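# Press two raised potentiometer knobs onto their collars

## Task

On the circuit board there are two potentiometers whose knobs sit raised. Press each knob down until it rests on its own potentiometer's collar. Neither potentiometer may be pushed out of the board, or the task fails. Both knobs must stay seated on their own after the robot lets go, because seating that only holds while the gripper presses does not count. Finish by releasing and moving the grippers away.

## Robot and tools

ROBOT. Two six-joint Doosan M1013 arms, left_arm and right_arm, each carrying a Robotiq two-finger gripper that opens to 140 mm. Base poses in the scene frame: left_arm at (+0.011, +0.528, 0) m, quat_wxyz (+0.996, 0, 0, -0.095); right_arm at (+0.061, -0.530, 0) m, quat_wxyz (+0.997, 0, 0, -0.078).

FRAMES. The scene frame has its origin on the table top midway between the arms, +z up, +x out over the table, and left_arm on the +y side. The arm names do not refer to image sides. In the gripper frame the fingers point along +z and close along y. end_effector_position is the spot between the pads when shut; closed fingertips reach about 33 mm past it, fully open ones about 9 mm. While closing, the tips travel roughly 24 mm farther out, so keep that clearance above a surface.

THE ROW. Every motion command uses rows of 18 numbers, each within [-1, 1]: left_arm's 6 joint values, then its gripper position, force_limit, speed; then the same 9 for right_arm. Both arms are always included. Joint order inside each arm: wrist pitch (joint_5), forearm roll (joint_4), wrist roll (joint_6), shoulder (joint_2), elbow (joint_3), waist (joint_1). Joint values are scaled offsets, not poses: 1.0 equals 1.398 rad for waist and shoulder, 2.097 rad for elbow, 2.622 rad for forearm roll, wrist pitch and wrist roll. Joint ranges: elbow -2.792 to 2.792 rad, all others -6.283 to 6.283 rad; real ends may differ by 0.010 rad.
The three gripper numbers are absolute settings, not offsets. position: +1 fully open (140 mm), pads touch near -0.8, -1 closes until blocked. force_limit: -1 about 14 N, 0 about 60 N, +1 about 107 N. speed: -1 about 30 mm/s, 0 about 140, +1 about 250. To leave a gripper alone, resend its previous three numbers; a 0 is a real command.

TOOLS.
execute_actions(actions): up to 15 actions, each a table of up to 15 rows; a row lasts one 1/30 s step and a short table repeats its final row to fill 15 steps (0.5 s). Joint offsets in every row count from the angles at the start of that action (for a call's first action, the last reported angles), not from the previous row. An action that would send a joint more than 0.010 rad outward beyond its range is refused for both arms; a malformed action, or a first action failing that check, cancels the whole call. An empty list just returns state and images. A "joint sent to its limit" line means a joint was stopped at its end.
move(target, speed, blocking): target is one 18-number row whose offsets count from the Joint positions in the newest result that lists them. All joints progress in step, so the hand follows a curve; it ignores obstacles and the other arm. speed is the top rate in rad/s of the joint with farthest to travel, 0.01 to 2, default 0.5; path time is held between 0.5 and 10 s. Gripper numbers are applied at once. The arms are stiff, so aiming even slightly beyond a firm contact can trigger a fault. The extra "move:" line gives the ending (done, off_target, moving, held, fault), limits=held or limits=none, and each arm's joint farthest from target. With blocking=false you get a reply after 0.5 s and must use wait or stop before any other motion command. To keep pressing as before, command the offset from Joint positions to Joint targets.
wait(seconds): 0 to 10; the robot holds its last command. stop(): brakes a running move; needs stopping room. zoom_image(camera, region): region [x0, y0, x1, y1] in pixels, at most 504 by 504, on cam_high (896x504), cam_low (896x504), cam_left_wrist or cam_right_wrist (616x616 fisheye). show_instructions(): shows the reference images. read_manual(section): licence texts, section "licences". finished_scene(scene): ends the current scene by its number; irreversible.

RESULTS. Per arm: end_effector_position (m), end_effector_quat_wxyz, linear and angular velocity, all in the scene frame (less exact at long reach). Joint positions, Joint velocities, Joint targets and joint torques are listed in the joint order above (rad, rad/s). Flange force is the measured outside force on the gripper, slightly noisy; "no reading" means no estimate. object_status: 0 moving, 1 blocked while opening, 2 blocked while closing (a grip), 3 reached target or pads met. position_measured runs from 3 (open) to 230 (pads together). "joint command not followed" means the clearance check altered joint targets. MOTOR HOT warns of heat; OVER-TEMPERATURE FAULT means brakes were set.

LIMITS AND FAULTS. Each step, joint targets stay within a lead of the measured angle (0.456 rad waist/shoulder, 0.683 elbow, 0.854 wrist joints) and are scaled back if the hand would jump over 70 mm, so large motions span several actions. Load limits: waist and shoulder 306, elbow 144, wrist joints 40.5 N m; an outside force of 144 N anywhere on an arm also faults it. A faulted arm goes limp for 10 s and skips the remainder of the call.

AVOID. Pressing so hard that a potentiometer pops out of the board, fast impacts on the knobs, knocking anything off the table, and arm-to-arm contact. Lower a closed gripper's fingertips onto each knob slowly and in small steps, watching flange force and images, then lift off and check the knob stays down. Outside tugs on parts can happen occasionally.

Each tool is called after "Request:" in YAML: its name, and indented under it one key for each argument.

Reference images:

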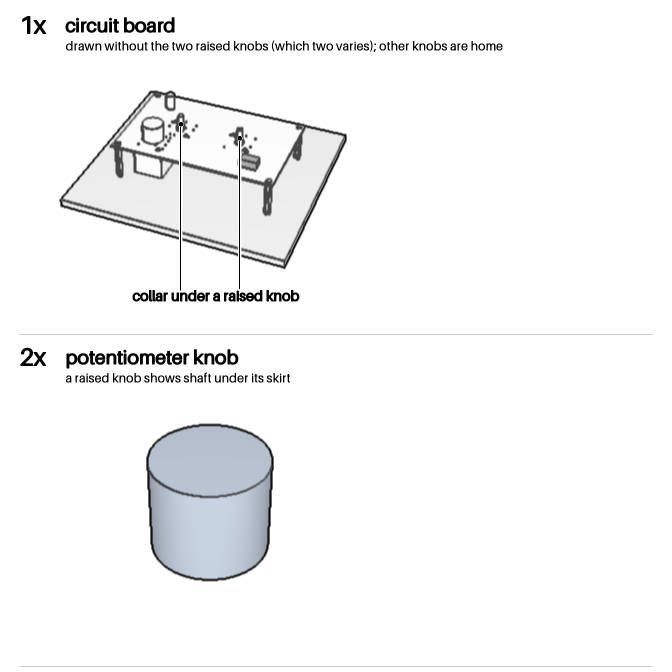

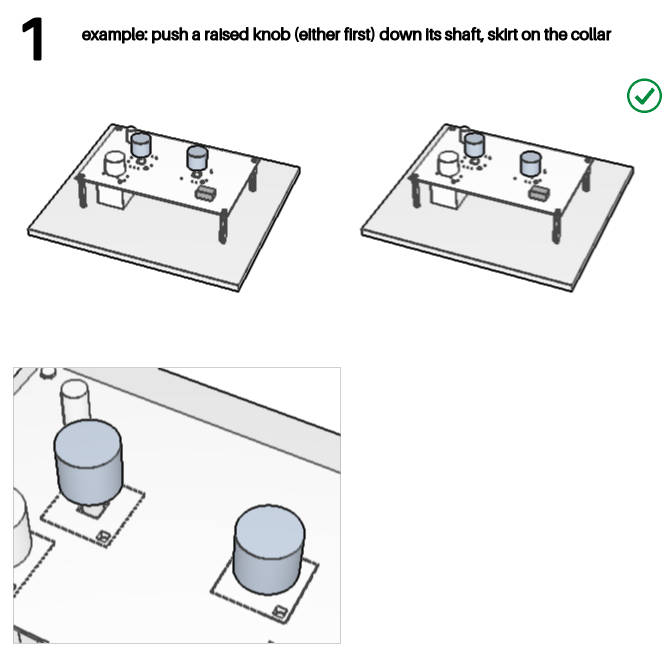

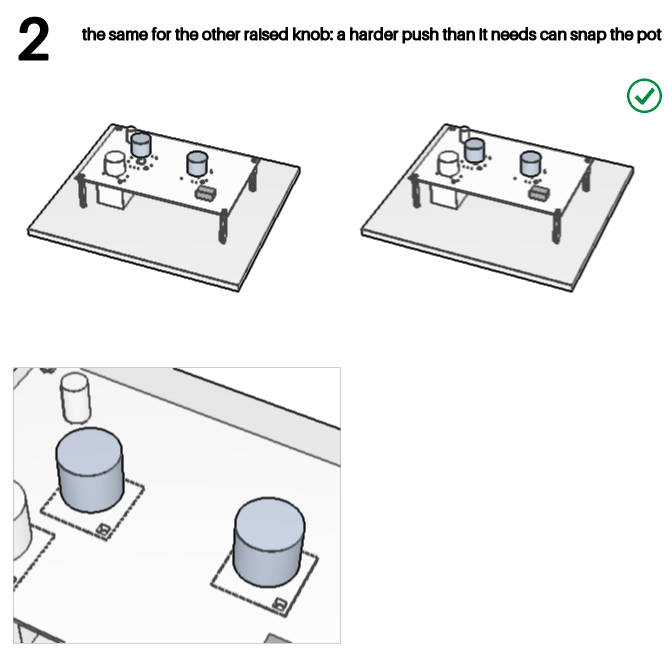

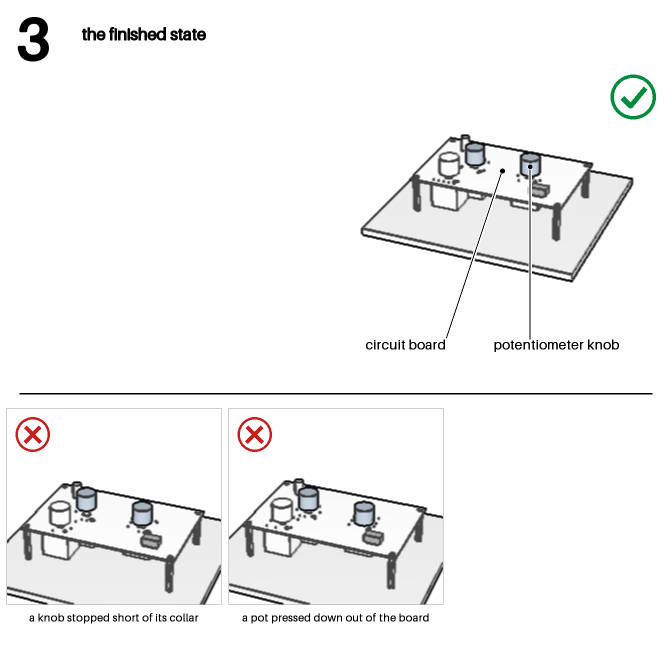

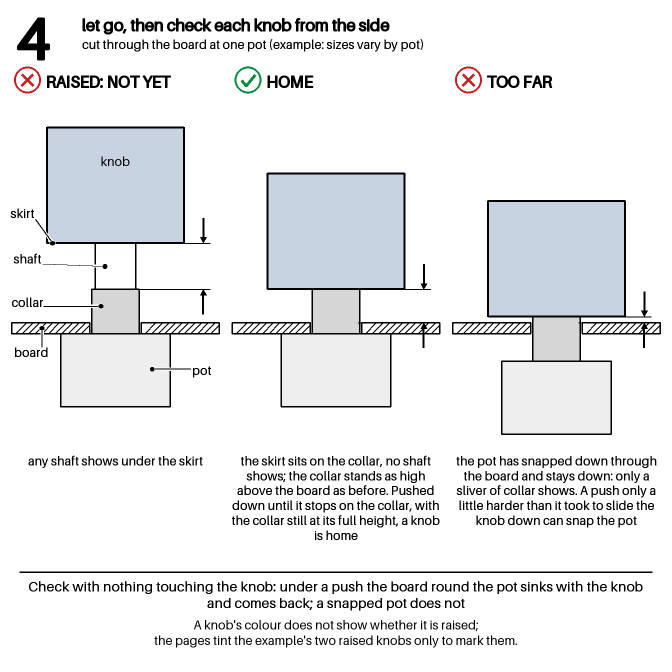

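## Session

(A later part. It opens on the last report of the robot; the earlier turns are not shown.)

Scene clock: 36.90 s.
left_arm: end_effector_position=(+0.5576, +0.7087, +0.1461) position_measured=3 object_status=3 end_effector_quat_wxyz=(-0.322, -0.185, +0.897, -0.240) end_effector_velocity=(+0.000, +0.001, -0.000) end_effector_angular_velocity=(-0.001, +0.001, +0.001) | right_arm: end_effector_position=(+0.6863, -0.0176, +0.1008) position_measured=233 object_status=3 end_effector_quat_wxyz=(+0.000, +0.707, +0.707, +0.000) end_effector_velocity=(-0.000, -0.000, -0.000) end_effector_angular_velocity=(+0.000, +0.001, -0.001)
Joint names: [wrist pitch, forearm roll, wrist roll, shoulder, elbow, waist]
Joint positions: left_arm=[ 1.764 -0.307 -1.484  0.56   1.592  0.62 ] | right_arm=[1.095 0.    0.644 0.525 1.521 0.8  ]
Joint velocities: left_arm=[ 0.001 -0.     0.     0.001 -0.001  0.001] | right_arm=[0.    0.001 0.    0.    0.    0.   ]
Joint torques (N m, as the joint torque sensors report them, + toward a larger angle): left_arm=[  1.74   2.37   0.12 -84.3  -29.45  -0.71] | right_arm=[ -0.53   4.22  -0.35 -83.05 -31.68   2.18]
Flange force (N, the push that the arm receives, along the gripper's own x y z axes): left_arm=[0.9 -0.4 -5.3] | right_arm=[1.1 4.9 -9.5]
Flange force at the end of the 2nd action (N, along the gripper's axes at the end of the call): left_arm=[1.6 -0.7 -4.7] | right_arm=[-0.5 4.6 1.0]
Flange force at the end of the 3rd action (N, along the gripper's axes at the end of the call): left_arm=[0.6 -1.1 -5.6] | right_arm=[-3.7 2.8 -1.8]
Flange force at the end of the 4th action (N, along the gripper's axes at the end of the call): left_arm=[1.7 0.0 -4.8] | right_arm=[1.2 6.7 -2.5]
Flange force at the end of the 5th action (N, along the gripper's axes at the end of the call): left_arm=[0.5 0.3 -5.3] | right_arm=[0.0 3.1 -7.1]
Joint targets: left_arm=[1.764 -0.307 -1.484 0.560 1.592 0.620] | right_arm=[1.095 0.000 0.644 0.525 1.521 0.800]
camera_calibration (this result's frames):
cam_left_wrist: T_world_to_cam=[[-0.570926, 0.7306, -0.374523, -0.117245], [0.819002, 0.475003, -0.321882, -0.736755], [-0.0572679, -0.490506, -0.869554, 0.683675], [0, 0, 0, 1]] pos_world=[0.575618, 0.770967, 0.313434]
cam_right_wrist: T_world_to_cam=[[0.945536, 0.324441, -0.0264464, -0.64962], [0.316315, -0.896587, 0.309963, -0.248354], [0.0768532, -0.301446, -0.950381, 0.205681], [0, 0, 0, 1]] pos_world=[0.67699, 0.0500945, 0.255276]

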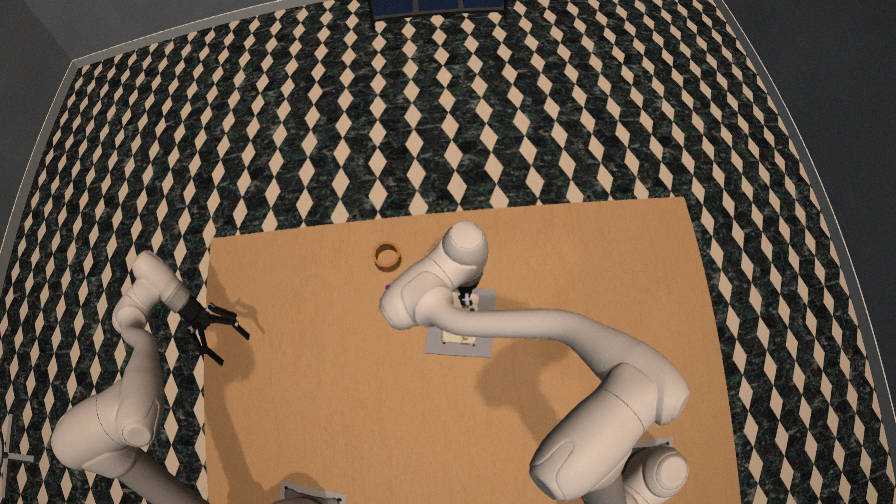

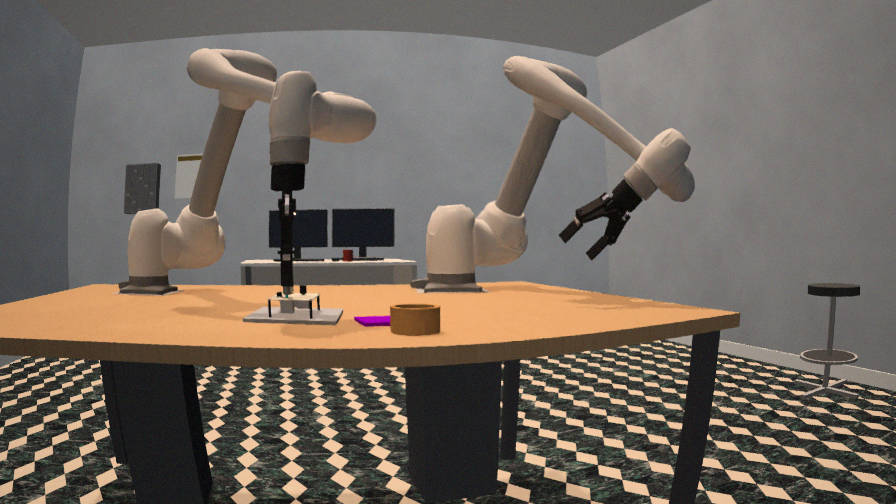

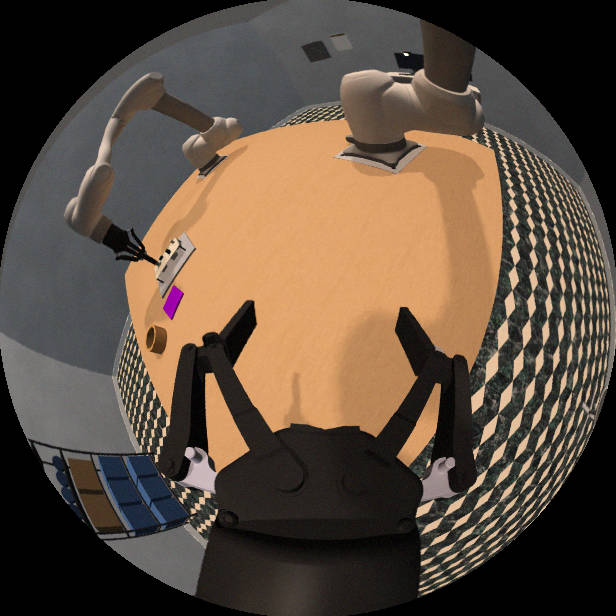

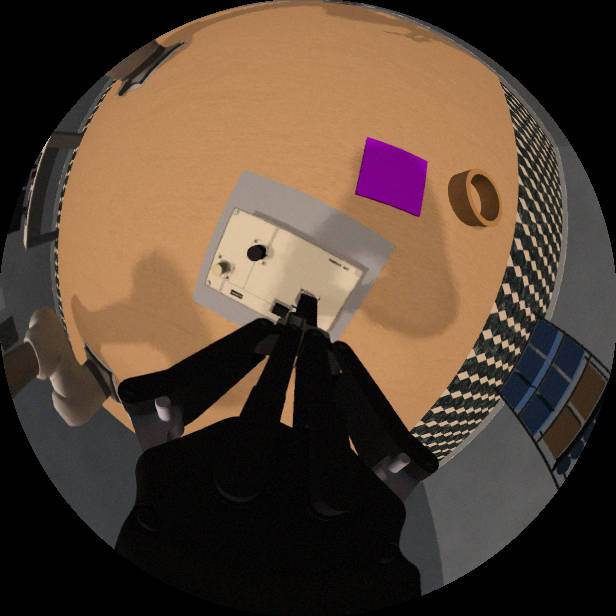

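Request:
execute_actions:
  actions:
    - [[0,0,0,0,0,0,1,0,0, -0.000591,0,0,0.00053,0.000386,0,-1,0,0.5]]
    - [[0,0,0,0,0,0,1,0,0, -0.000591,0,0,0.00053,0.000386,0,-1,0,0.5]]
    - [[0,0,0,0,0,0,1,0,0, -0.000591,0,0,0.00053,0.000386,0,-1,0,0.5]]
    - [[0,0,0,0,0,0,1,0,0, -0.000591,0,0,0.00053,0.000386,0,-1,0,0.5]]

Request:
zoom_image:
  camera: "cam_low"
  region: [265, 265, 310, 305]

Scene clock: 39.27 s.
left_arm: end_effector_position=(+0.5576, +0.7087, +0.1461) position_measured=3 object_status=3 end_effector_quat_wxyz=(-0.322, -0.185, +0.897, -0.240) end_effector_velocity=(-0.001, -0.001, -0.000) end_effector_angular_velocity=(-0.001, +0.002, -0.000) | right_arm: end_effector_position=(+0.6863, -0.0176, +0.0968) position_measured=233 object_status=3 end_effector_quat_wxyz=(+0.000, +0.707, +0.707, +0.000) end_effector_velocity=(+0.000, -0.000, +0.000) end_effector_angular_velocity=(-0.001, -0.001, +0.001)
Joint names: [wrist pitch, forearm roll, wrist roll, shoulder, elbow, waist]
Joint positions: left_arm=[ 1.764 -0.307 -1.484  0.56   1.592  0.62 ] | right_arm=[1.089 0.    0.644 0.528 1.524 0.8  ]
Joint velocities: left_arm=[ 0.    -0.    -0.     0.     0.002 -0.   ] | right_arm=[ 0.    -0.002 -0.    -0.    -0.    -0.   ]
Joint torques (N m, as the joint torque sensors report them, + toward a larger angle): left_arm=[  1.7    2.57   0.09 -84.56 -29.38  -0.75] | right_arm=[ -0.66   4.18   0.16 -81.32 -30.99   2.52]
Flange force (N, the push that the arm receives, along the gripper's own x y z axes): left_arm=[0.6 -0.5 -5.2] | right_arm=[-0.5 4.6 -11.5]
Flange force at the end of the 1st action (N, along the gripper's axes at the end of the call): left_arm=[0.6 -0.2 -6.1] | right_arm=[-4.2 5.4 -11.5]
Flange force at the end of the 2nd action (N, along the gripper's axes at the end of the call): left_arm=[2.1 -0.5 -4.8] | right_arm=[1.3 5.5 -11.2]
Flange force at the end of the 3rd action (N, along the gripper's axes at the end of the call): left_arm=[0.9 0.4 -5.9] | right_arm=[-1.2 2.5 -12.4]
Joint targets: left_arm=[1.764 -0.307 -1.484 0.560 1.592 0.620] | right_arm=[1.089 0.000 0.644 0.528 1.524 0.800]
camera_calibration (this result's frames):
cam_left_wrist: T_world_to_cam=[[-0.570926, 0.7306, -0.374522, -0.117245], [0.819002, 0.475003, -0.321882, -0.736755], [-0.057268, -0.490505, -0.869554, 0.683675], [0, 0, 0, 1]] pos_world=[0.575618, 0.770967, 0.313434]
cam_right_wrist: T_world_to_cam=[[0.945536, 0.324441, -0.0264445, -0.649719], [0.316314, -0.896587, 0.309962, -0.247118], [0.0768547, -0.301445, -0.950381, 0.201886], [0, 0, 0, 1]] pos_world=[0.676984, 0.0500904, 0.251284]

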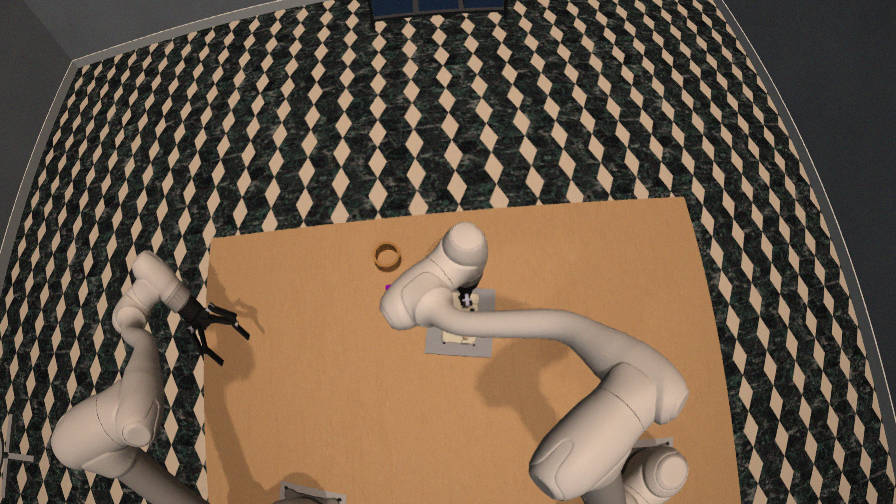

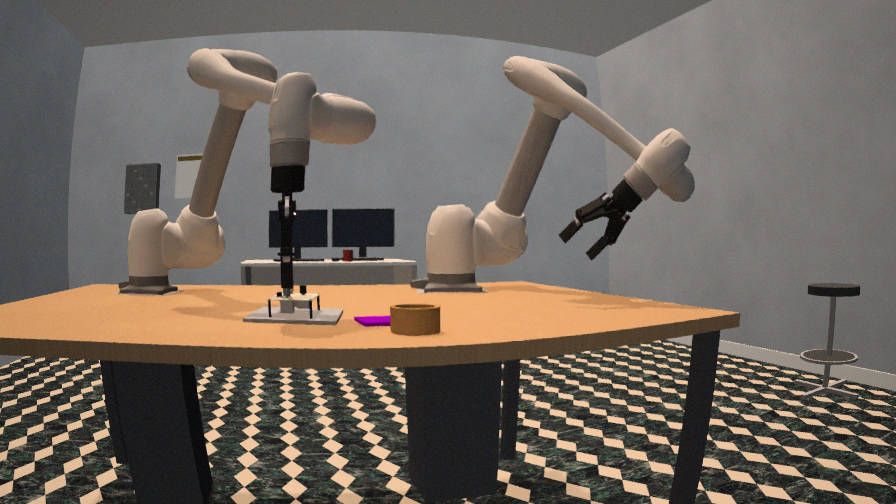

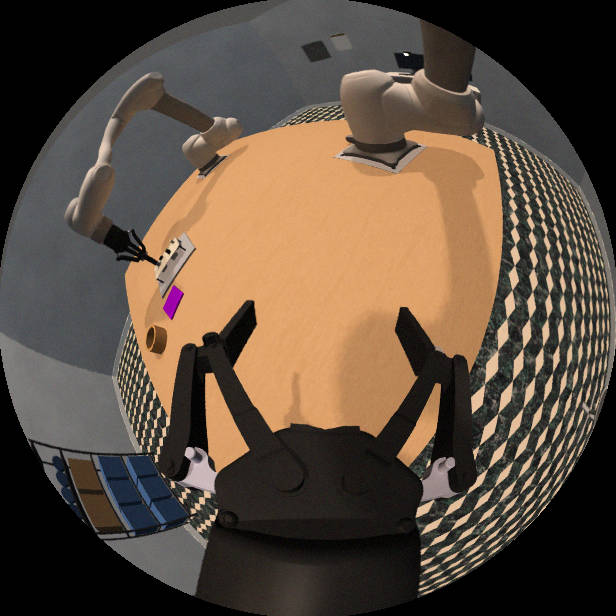

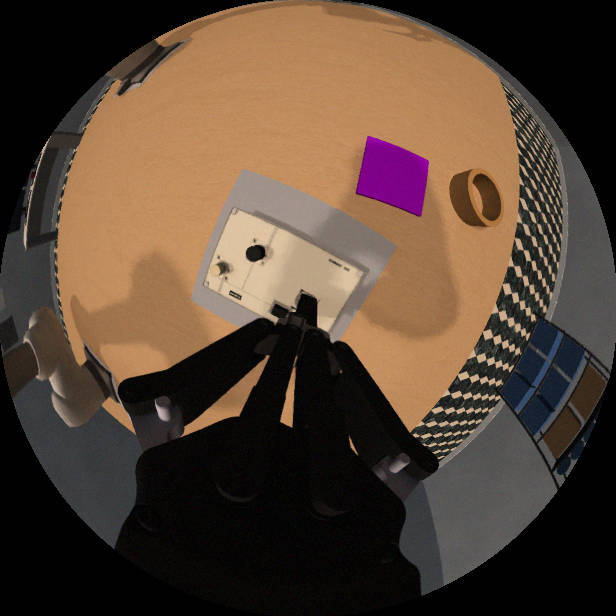

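Region (265, 265, 310, 305) of cam_low's 896x504 image, scaled by 11.200, with more detail than that image has.

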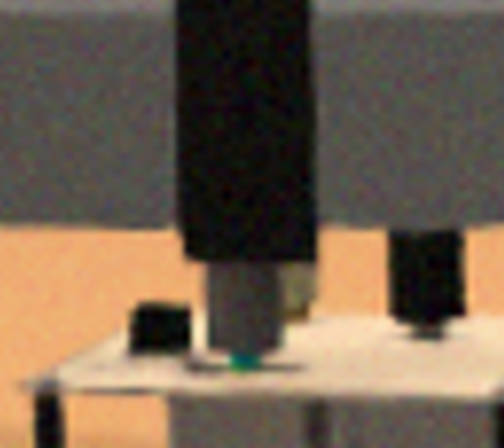

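Request:
execute_actions:
  actions:
    - [[0,0,0,0,0,0,1,0,0, -0.000532,0,0,0.000477,0.000347,0,-1,0,0.5]]
    - [[0,0,0,0,0,0,1,0,0, -0.000532,0,0,0.000477,0.000347,0,-1,0,0.5]]

Request:
zoom_image:
  camera: "cam_low"
  region: [270, 275, 305, 305]

Scene clock: 40.47 s.
left_arm: end_effector_position=(+0.5576, +0.7087, +0.1461) position_measured=3 object_status=3 end_effector_quat_wxyz=(-0.322, -0.185, +0.897, -0.240) end_effector_velocity=(+0.000, -0.000, -0.000) end_effector_angular_velocity=(+0.000, -0.001, -0.000) | right_arm: end_effector_position=(+0.6863, -0.0176, +0.0950) position_measured=233 object_status=3 end_effector_quat_wxyz=(+0.000, +0.707, +0.707, +0.000) end_effector_velocity=(+0.000, +0.000, +0.000) end_effector_angular_velocity=(+0.000, +0.000, +0.000)
Joint names: [wrist pitch, forearm roll, wrist roll, shoulder, elbow, waist]
Joint positions: left_arm=[ 1.764 -0.307 -1.484  0.56   1.592  0.62 ] | right_arm=[1.086 0.    0.644 0.529 1.526 0.8  ]
Joint velocities: left_arm=[-0.001  0.     0.     0.    -0.    -0.   ] | right_arm=[ 0.001  0.    -0.001  0.    -0.001  0.   ]
Joint torques (N m, as the joint torque sensors report them, + toward a larger angle): left_arm=[  1.8    2.35   0.08 -84.33 -29.39  -0.11] | right_arm=[ -0.75   3.99  -0.02 -82.71 -30.97   2.4 ]
Flange force (N, the push that the arm receives, along the gripper's own x y z axes): left_arm=[1.1 -1.3 -5.1] | right_arm=[1.1 5.9 -10.6]
Flange force at the end of the 1st action (N, along the gripper's axes at the end of the call): left_arm=[-0.1 -0.1 -5.3] | right_arm=[-1.4 4.2 -11.0]
Joint targets: left_arm=[1.764 -0.307 -1.484 0.560 1.592 0.620] | right_arm=[1.086 0.000 0.644 0.529 1.526 0.800]
camera_calibration (this result's frames):
cam_left_wrist: T_world_to_cam=[[-0.570926, 0.7306, -0.374522, -0.117245], [0.819002, 0.475003, -0.321882, -0.736755], [-0.0572678, -0.490505, -0.869554, 0.683675], [0, 0, 0, 1]] pos_world=[0.575618, 0.770967, 0.313434]
cam_right_wrist: T_world_to_cam=[[0.945536, 0.324441, -0.0264422, -0.649759], [0.316314, -0.896588, 0.309962, -0.246564], [0.0768566, -0.301444, -0.950381, 0.200179], [0, 0, 0, 1]] pos_world=[0.676977, 0.0500848, 0.24949]

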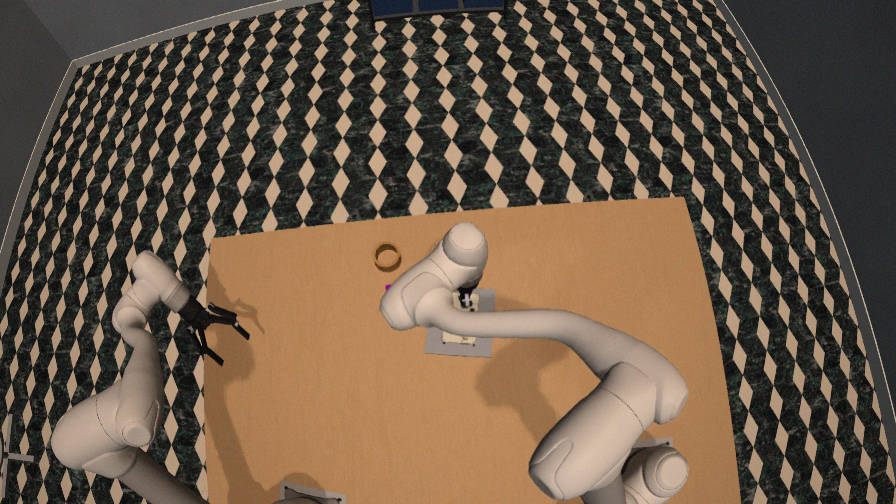

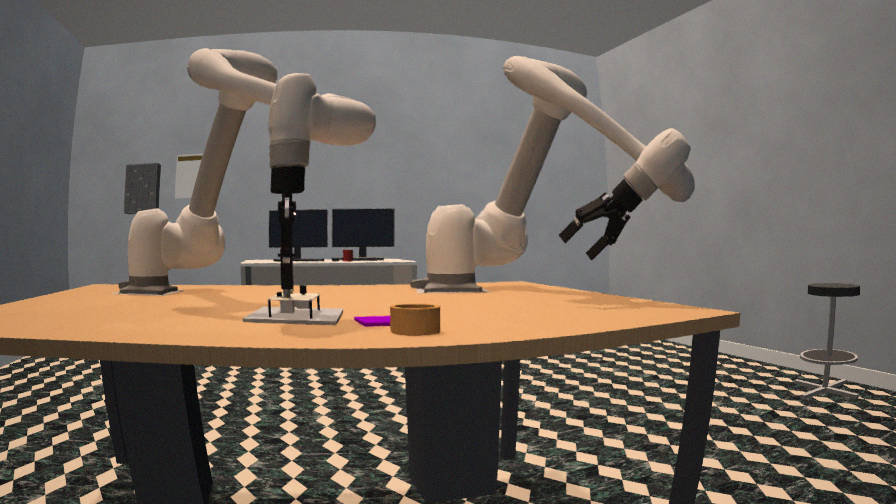

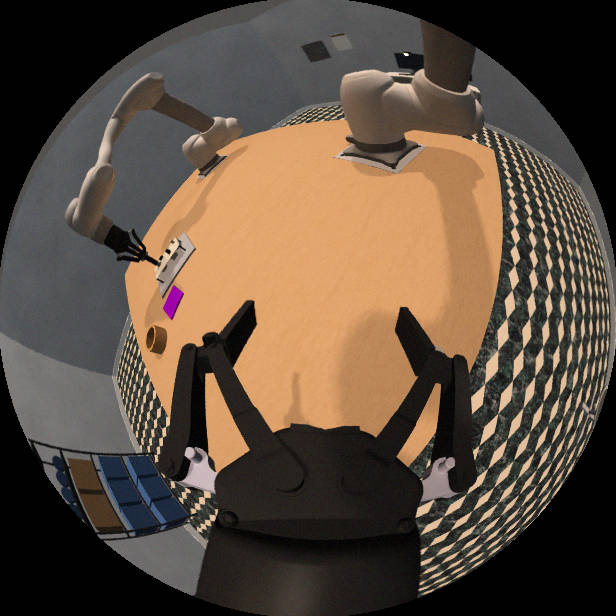

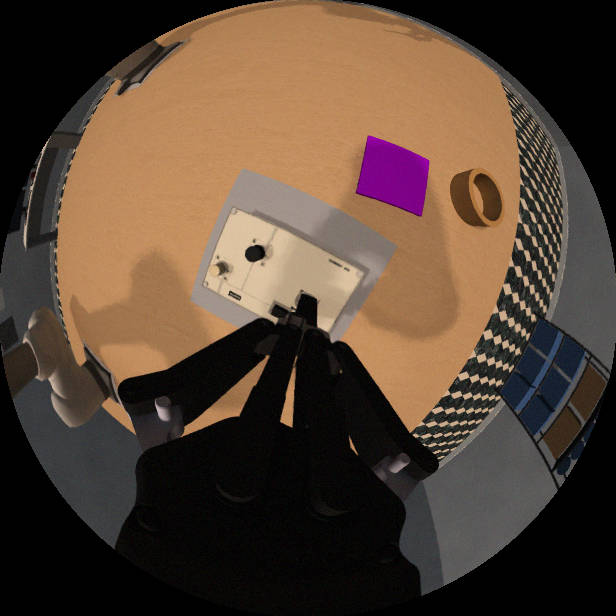

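Region (270, 275, 305, 305) of cam_low's 896x504 image, scaled by 14.400, with more detail than that image has; it fills the top 432 rows of this view, and the rest is white.

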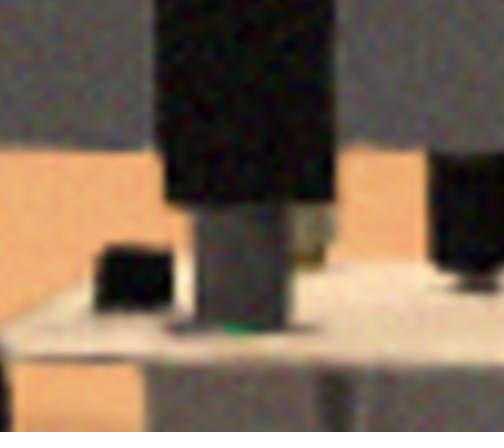

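Request:
execute_actions:
  actions:
    - [[0,0,0,0,0,0,1,0,0, -0.000236,0,0,0.000212,0.000154,0,-1,0,0.5]]

Request:
wait:
  seconds: 0.1

Scene clock: 41.10 s.
left_arm: end_effector_position=(+0.5576, +0.7087, +0.1461) position_measured=3 object_status=3 end_effector_quat_wxyz=(-0.322, -0.185, +0.897, -0.240) end_effector_velocity=(+0.000, +0.001, +0.000) end_effector_angular_velocity=(-0.000, +0.000, +0.001) | right_arm: end_effector_position=(+0.6863, -0.0176, +0.0946) position_measured=233 object_status=3 end_effector_quat_wxyz=(+0.000, +0.707, +0.707, +0.000) end_effector_velocity=(-0.000, -0.000, -0.000) end_effector_angular_velocity=(-0.000, +0.001, +0.000)
Joint names: [wrist pitch, forearm roll, wrist roll, shoulder, elbow, waist]
Joint positions: left_arm=[ 1.764 -0.307 -1.484  0.56   1.592  0.62 ] | right_arm=[1.086 0.    0.644 0.529 1.526 0.8  ]
Joint velocities: left_arm=[ 0.     0.    -0.     0.    -0.001  0.001] | right_arm=[ 0.  0. -0.  0.  0.  0.]
Joint torques (N m, as the joint torque sensors report them, + toward a larger angle): left_arm=[  1.8    2.3   -0.04 -84.05 -29.86  -1.19] | right_arm=[ -0.75   3.9   -0.27 -79.88 -31.21   3.83]
Flange force (N, the push that the arm receives, along the gripper's own x y z axes): left_arm=[2.2 0.7 -4.5] | right_arm=[-3.1 3.2 -12.6]
Joint targets: left_arm=[1.764 -0.307 -1.484 0.560 1.592 0.620] | right_arm=[1.086 0.000 0.644 0.529 1.526 0.800]
camera_calibration (this result's frames):
cam_left_wrist: T_world_to_cam=[[-0.570926, 0.7306, -0.374523, -0.117245], [0.819002, 0.475003, -0.321882, -0.736755], [-0.0572679, -0.490506, -0.869554, 0.683675], [0, 0, 0, 1]] pos_world=[0.575618, 0.770967, 0.313434]
cam_right_wrist: T_world_to_cam=[[0.945536, 0.324441, -0.0264422, -0.649767], [0.316314, -0.896588, 0.309962, -0.246441], [0.0768566, -0.301444, -0.950381, 0.1998], [0, 0, 0, 1]] pos_world=[0.676975, 0.0500832, 0.249092]

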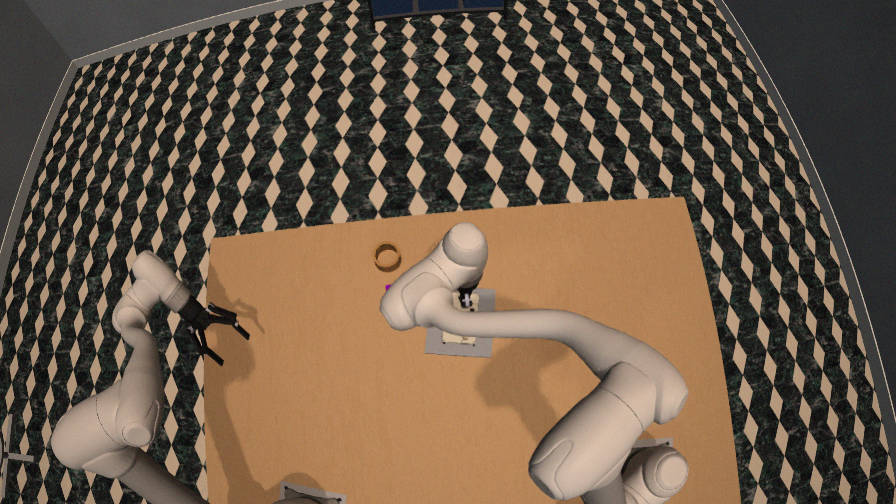

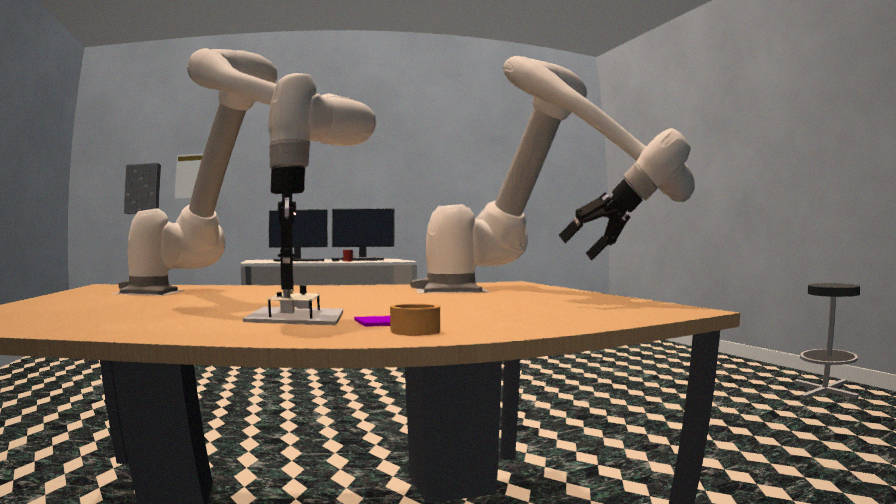

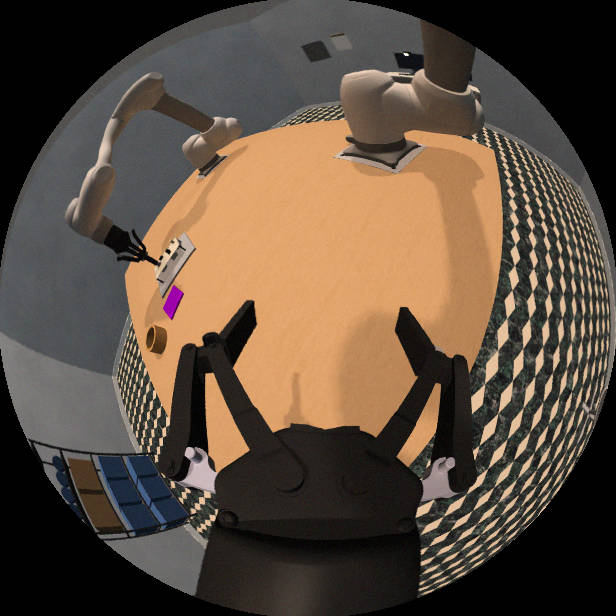

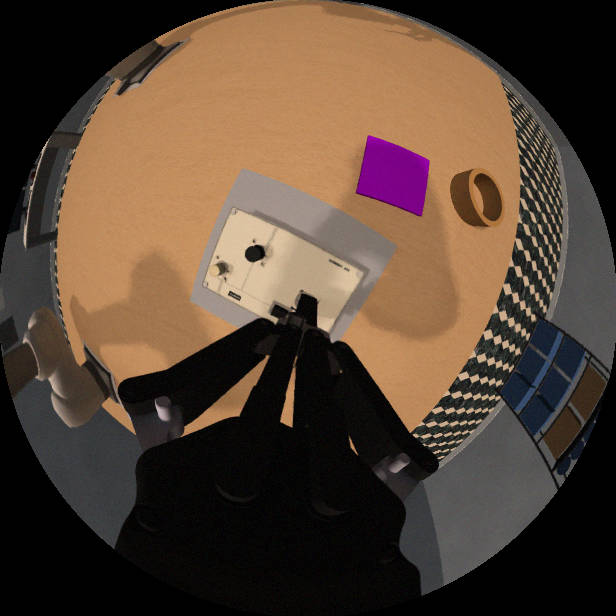

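Scene clock: 41.20 s.
left_arm: end_effector_position=(+0.5576, +0.7087, +0.1461) position_measured=3 object_status=3 end_effector_quat_wxyz=(-0.322, -0.185, +0.897, -0.240) end_effector_velocity=(+0.001, +0.000, +0.000) end_effector_angular_velocity=(+0.001, -0.002, +0.000) | right_arm: end_effector_position=(+0.6863, -0.0176, +0.0946) position_measured=233 object_status=3 end_effector_quat_wxyz=(+0.000, +0.707, +0.707, +0.000) end_effector_velocity=(+0.000, +0.000, +0.000) end_effector_angular_velocity=(+0.000, -0.000, -0.000)
Joint names: [wrist pitch, forearm roll, wrist roll, shoulder, elbow, waist]
Joint positions: left_arm=[ 1.764 -0.307 -1.484  0.56   1.592  0.62 ] | right_arm=[1.086 0.    0.644 0.529 1.526 0.8  ]
Joint velocities: left_arm=[-0.001 -0.    -0.    -0.001 -0.001  0.   ] | right_arm=[ 0.  0.  0.  0. -0.  0.]
Joint torques (N m, as the joint torque sensors report them, + toward a larger angle): left_arm=[  1.8    2.46  -0.03 -84.1  -30.05  -0.21] | right_arm=[ -0.68   4.13   0.08 -80.39 -31.02   3.01]
Flange force (N, the push that the arm receives, along the gripper's own x y z axes): left_arm=[2.6 -0.9 -4.0] | right_arm=[-1.9 3.6 -12.2]
Joint targets: left_arm=[1.764 -0.307 -1.484 0.560 1.592 0.620] | right_arm=[1.086 0.000 0.644 0.529 1.526 0.800]
wait: 0.10 s; no rest
camera_calibration (this result's frames):
cam_left_wrist: T_world_to_cam=[[-0.570926, 0.7306, -0.374522, -0.117245], [0.819002, 0.475003, -0.321882, -0.736755], [-0.0572679, -0.490505, -0.869554, 0.683675], [0, 0, 0, 1]] pos_world=[0.575618, 0.770967, 0.313434]
cam_right_wrist: T_world_to_cam=[[0.945536, 0.324441, -0.0264423, -0.649767], [0.316314, -0.896588, 0.309962, -0.246441], [0.0768565, -0.301444, -0.950381, 0.199799], [0, 0, 0, 1]] pos_world=[0.676975, 0.0500832, 0.249092]

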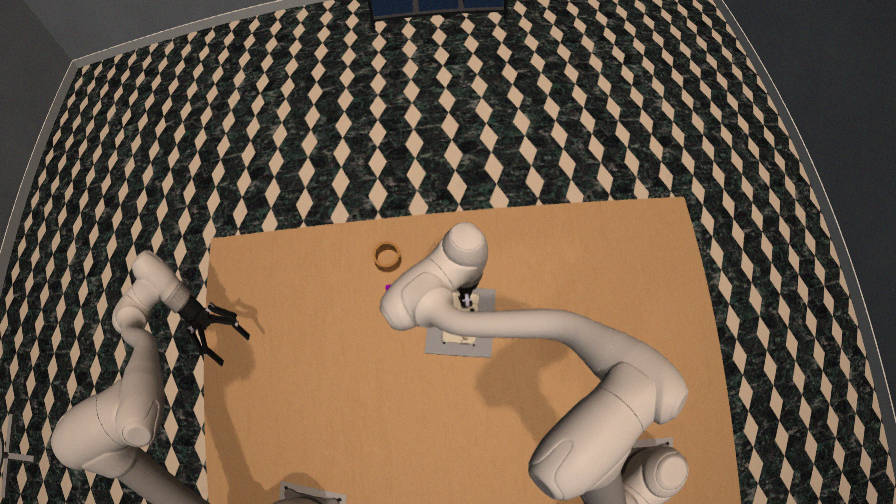

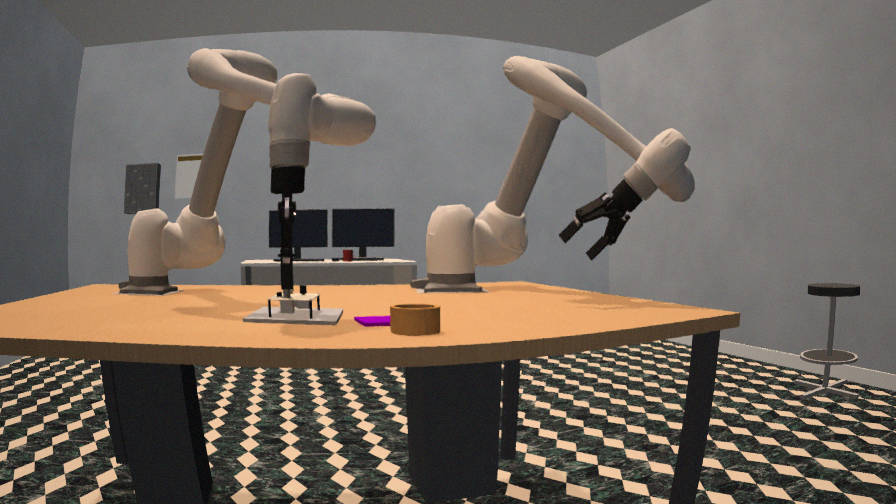

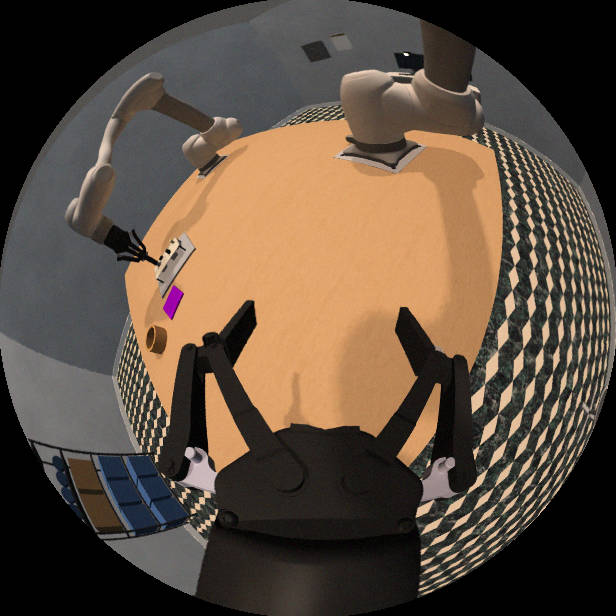

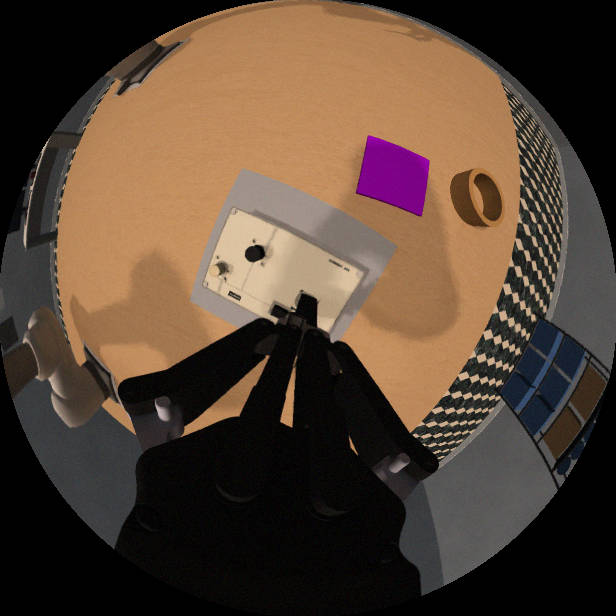

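Request:
zoom_image:
  camera: "cam_low"
  region: [270, 275, 305, 305]

Request:
wait:
  seconds: 0.1

Region (270, 275, 305, 305) of cam_low's 896x504 image, scaled by 14.400, with more detail than that image has; it fills the top 432 rows of this view, and the rest is white.

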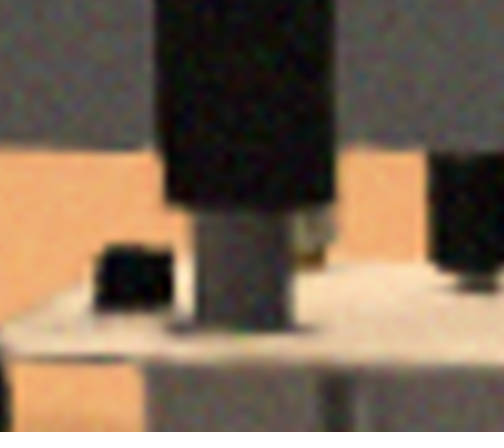

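Scene clock: 41.43 s.
left_arm: end_effector_position=(+0.5576, +0.7087, +0.1461) position_measured=3 object_status=3 end_effector_quat_wxyz=(-0.322, -0.185, +0.897, -0.240) end_effector_velocity=(-0.001, +0.000, -0.001) end_effector_angular_velocity=(-0.001, +0.002, +0.001) | right_arm: end_effector_position=(+0.6863, -0.0176, +0.0946) position_measured=233 object_status=3 end_effector_quat_wxyz=(+0.000, +0.707, +0.707, +0.000) end_effector_velocity=(-0.000, +0.000, +0.000) end_effector_angular_velocity=(+0.000, +0.001, -0.001)
Joint names: [wrist pitch, forearm roll, wrist roll, shoulder, elbow, waist]
Joint positions: left_arm=[ 1.764 -0.307 -1.484  0.56   1.592  0.62 ] | right_arm=[1.086 0.    0.644 0.529 1.526 0.8  ]
Joint velocities: left_arm=[ 0.     0.    -0.     0.001  0.001  0.001] | right_arm=[ 0.001  0.001  0.     0.    -0.     0.   ]
Joint torques (N m, as the joint torque sensors report them, + toward a larger angle): left_arm=[  1.63   2.42   0.04 -83.49 -29.62  -0.84] | right_arm=[ -0.74   4.04   0.17 -82.08 -31.8    5.34]
Flange force (N, the push that the arm receives, along the gripper's own x y z axes): left_arm=[2.4 0.0 -4.7] | right_arm=[-3.9 5.9 -10.5]
Joint targets: left_arm=[1.764 -0.307 -1.484 0.560 1.592 0.620] | right_arm=[1.086 0.000 0.644 0.529 1.526 0.800]
wait: 0.10 s; at rest by 0.03 s
camera_calibration (this result's frames):
cam_left_wrist: T_world_to_cam=[[-0.570926, 0.7306, -0.374523, -0.117245], [0.819002, 0.475003, -0.321882, -0.736755], [-0.057268, -0.490506, -0.869554, 0.683676], [0, 0, 0, 1]] pos_world=[0.575618, 0.770967, 0.313434]
cam_right_wrist: T_world_to_cam=[[0.945536, 0.324441, -0.0264428, -0.649766], [0.316314, -0.896588, 0.309962, -0.246441], [0.0768561, -0.301444, -0.950381, 0.199799], [0, 0, 0, 1]] pos_world=[0.676975, 0.0500831, 0.249091]

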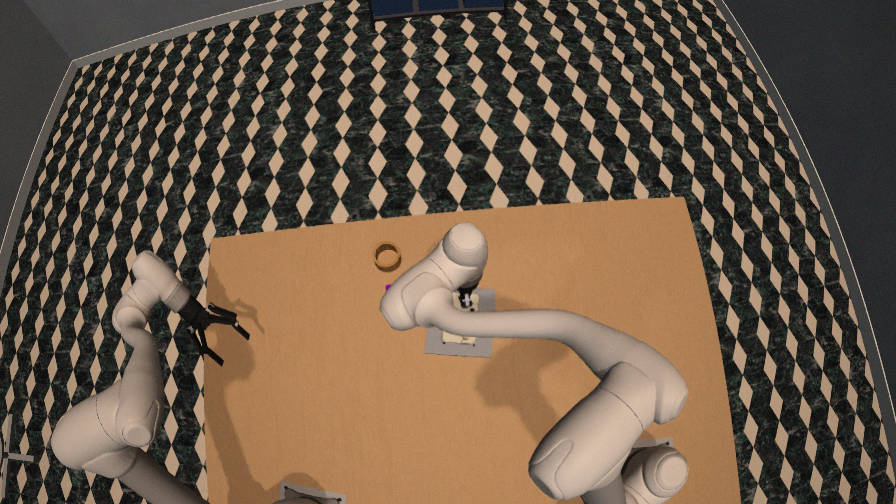

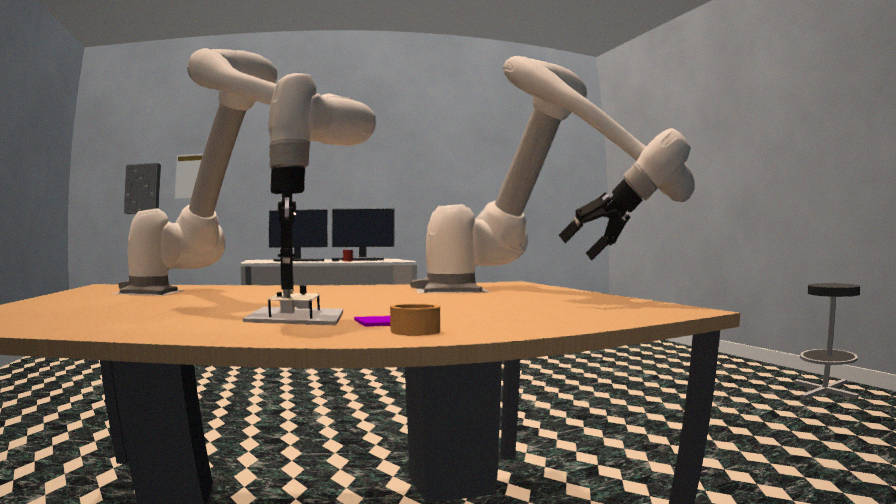

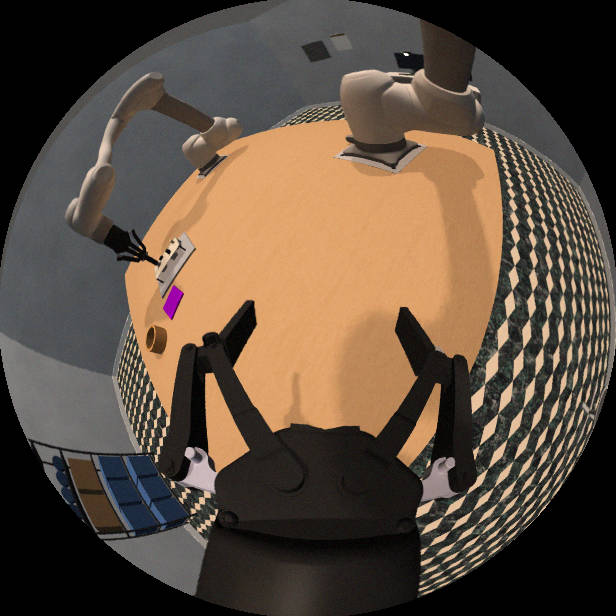

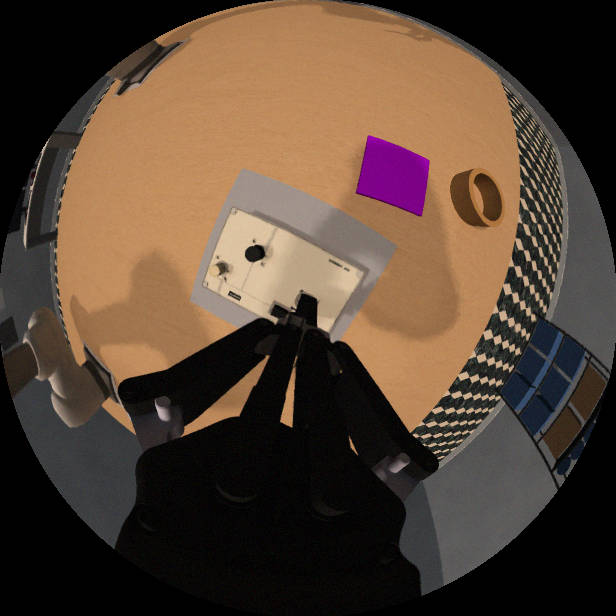

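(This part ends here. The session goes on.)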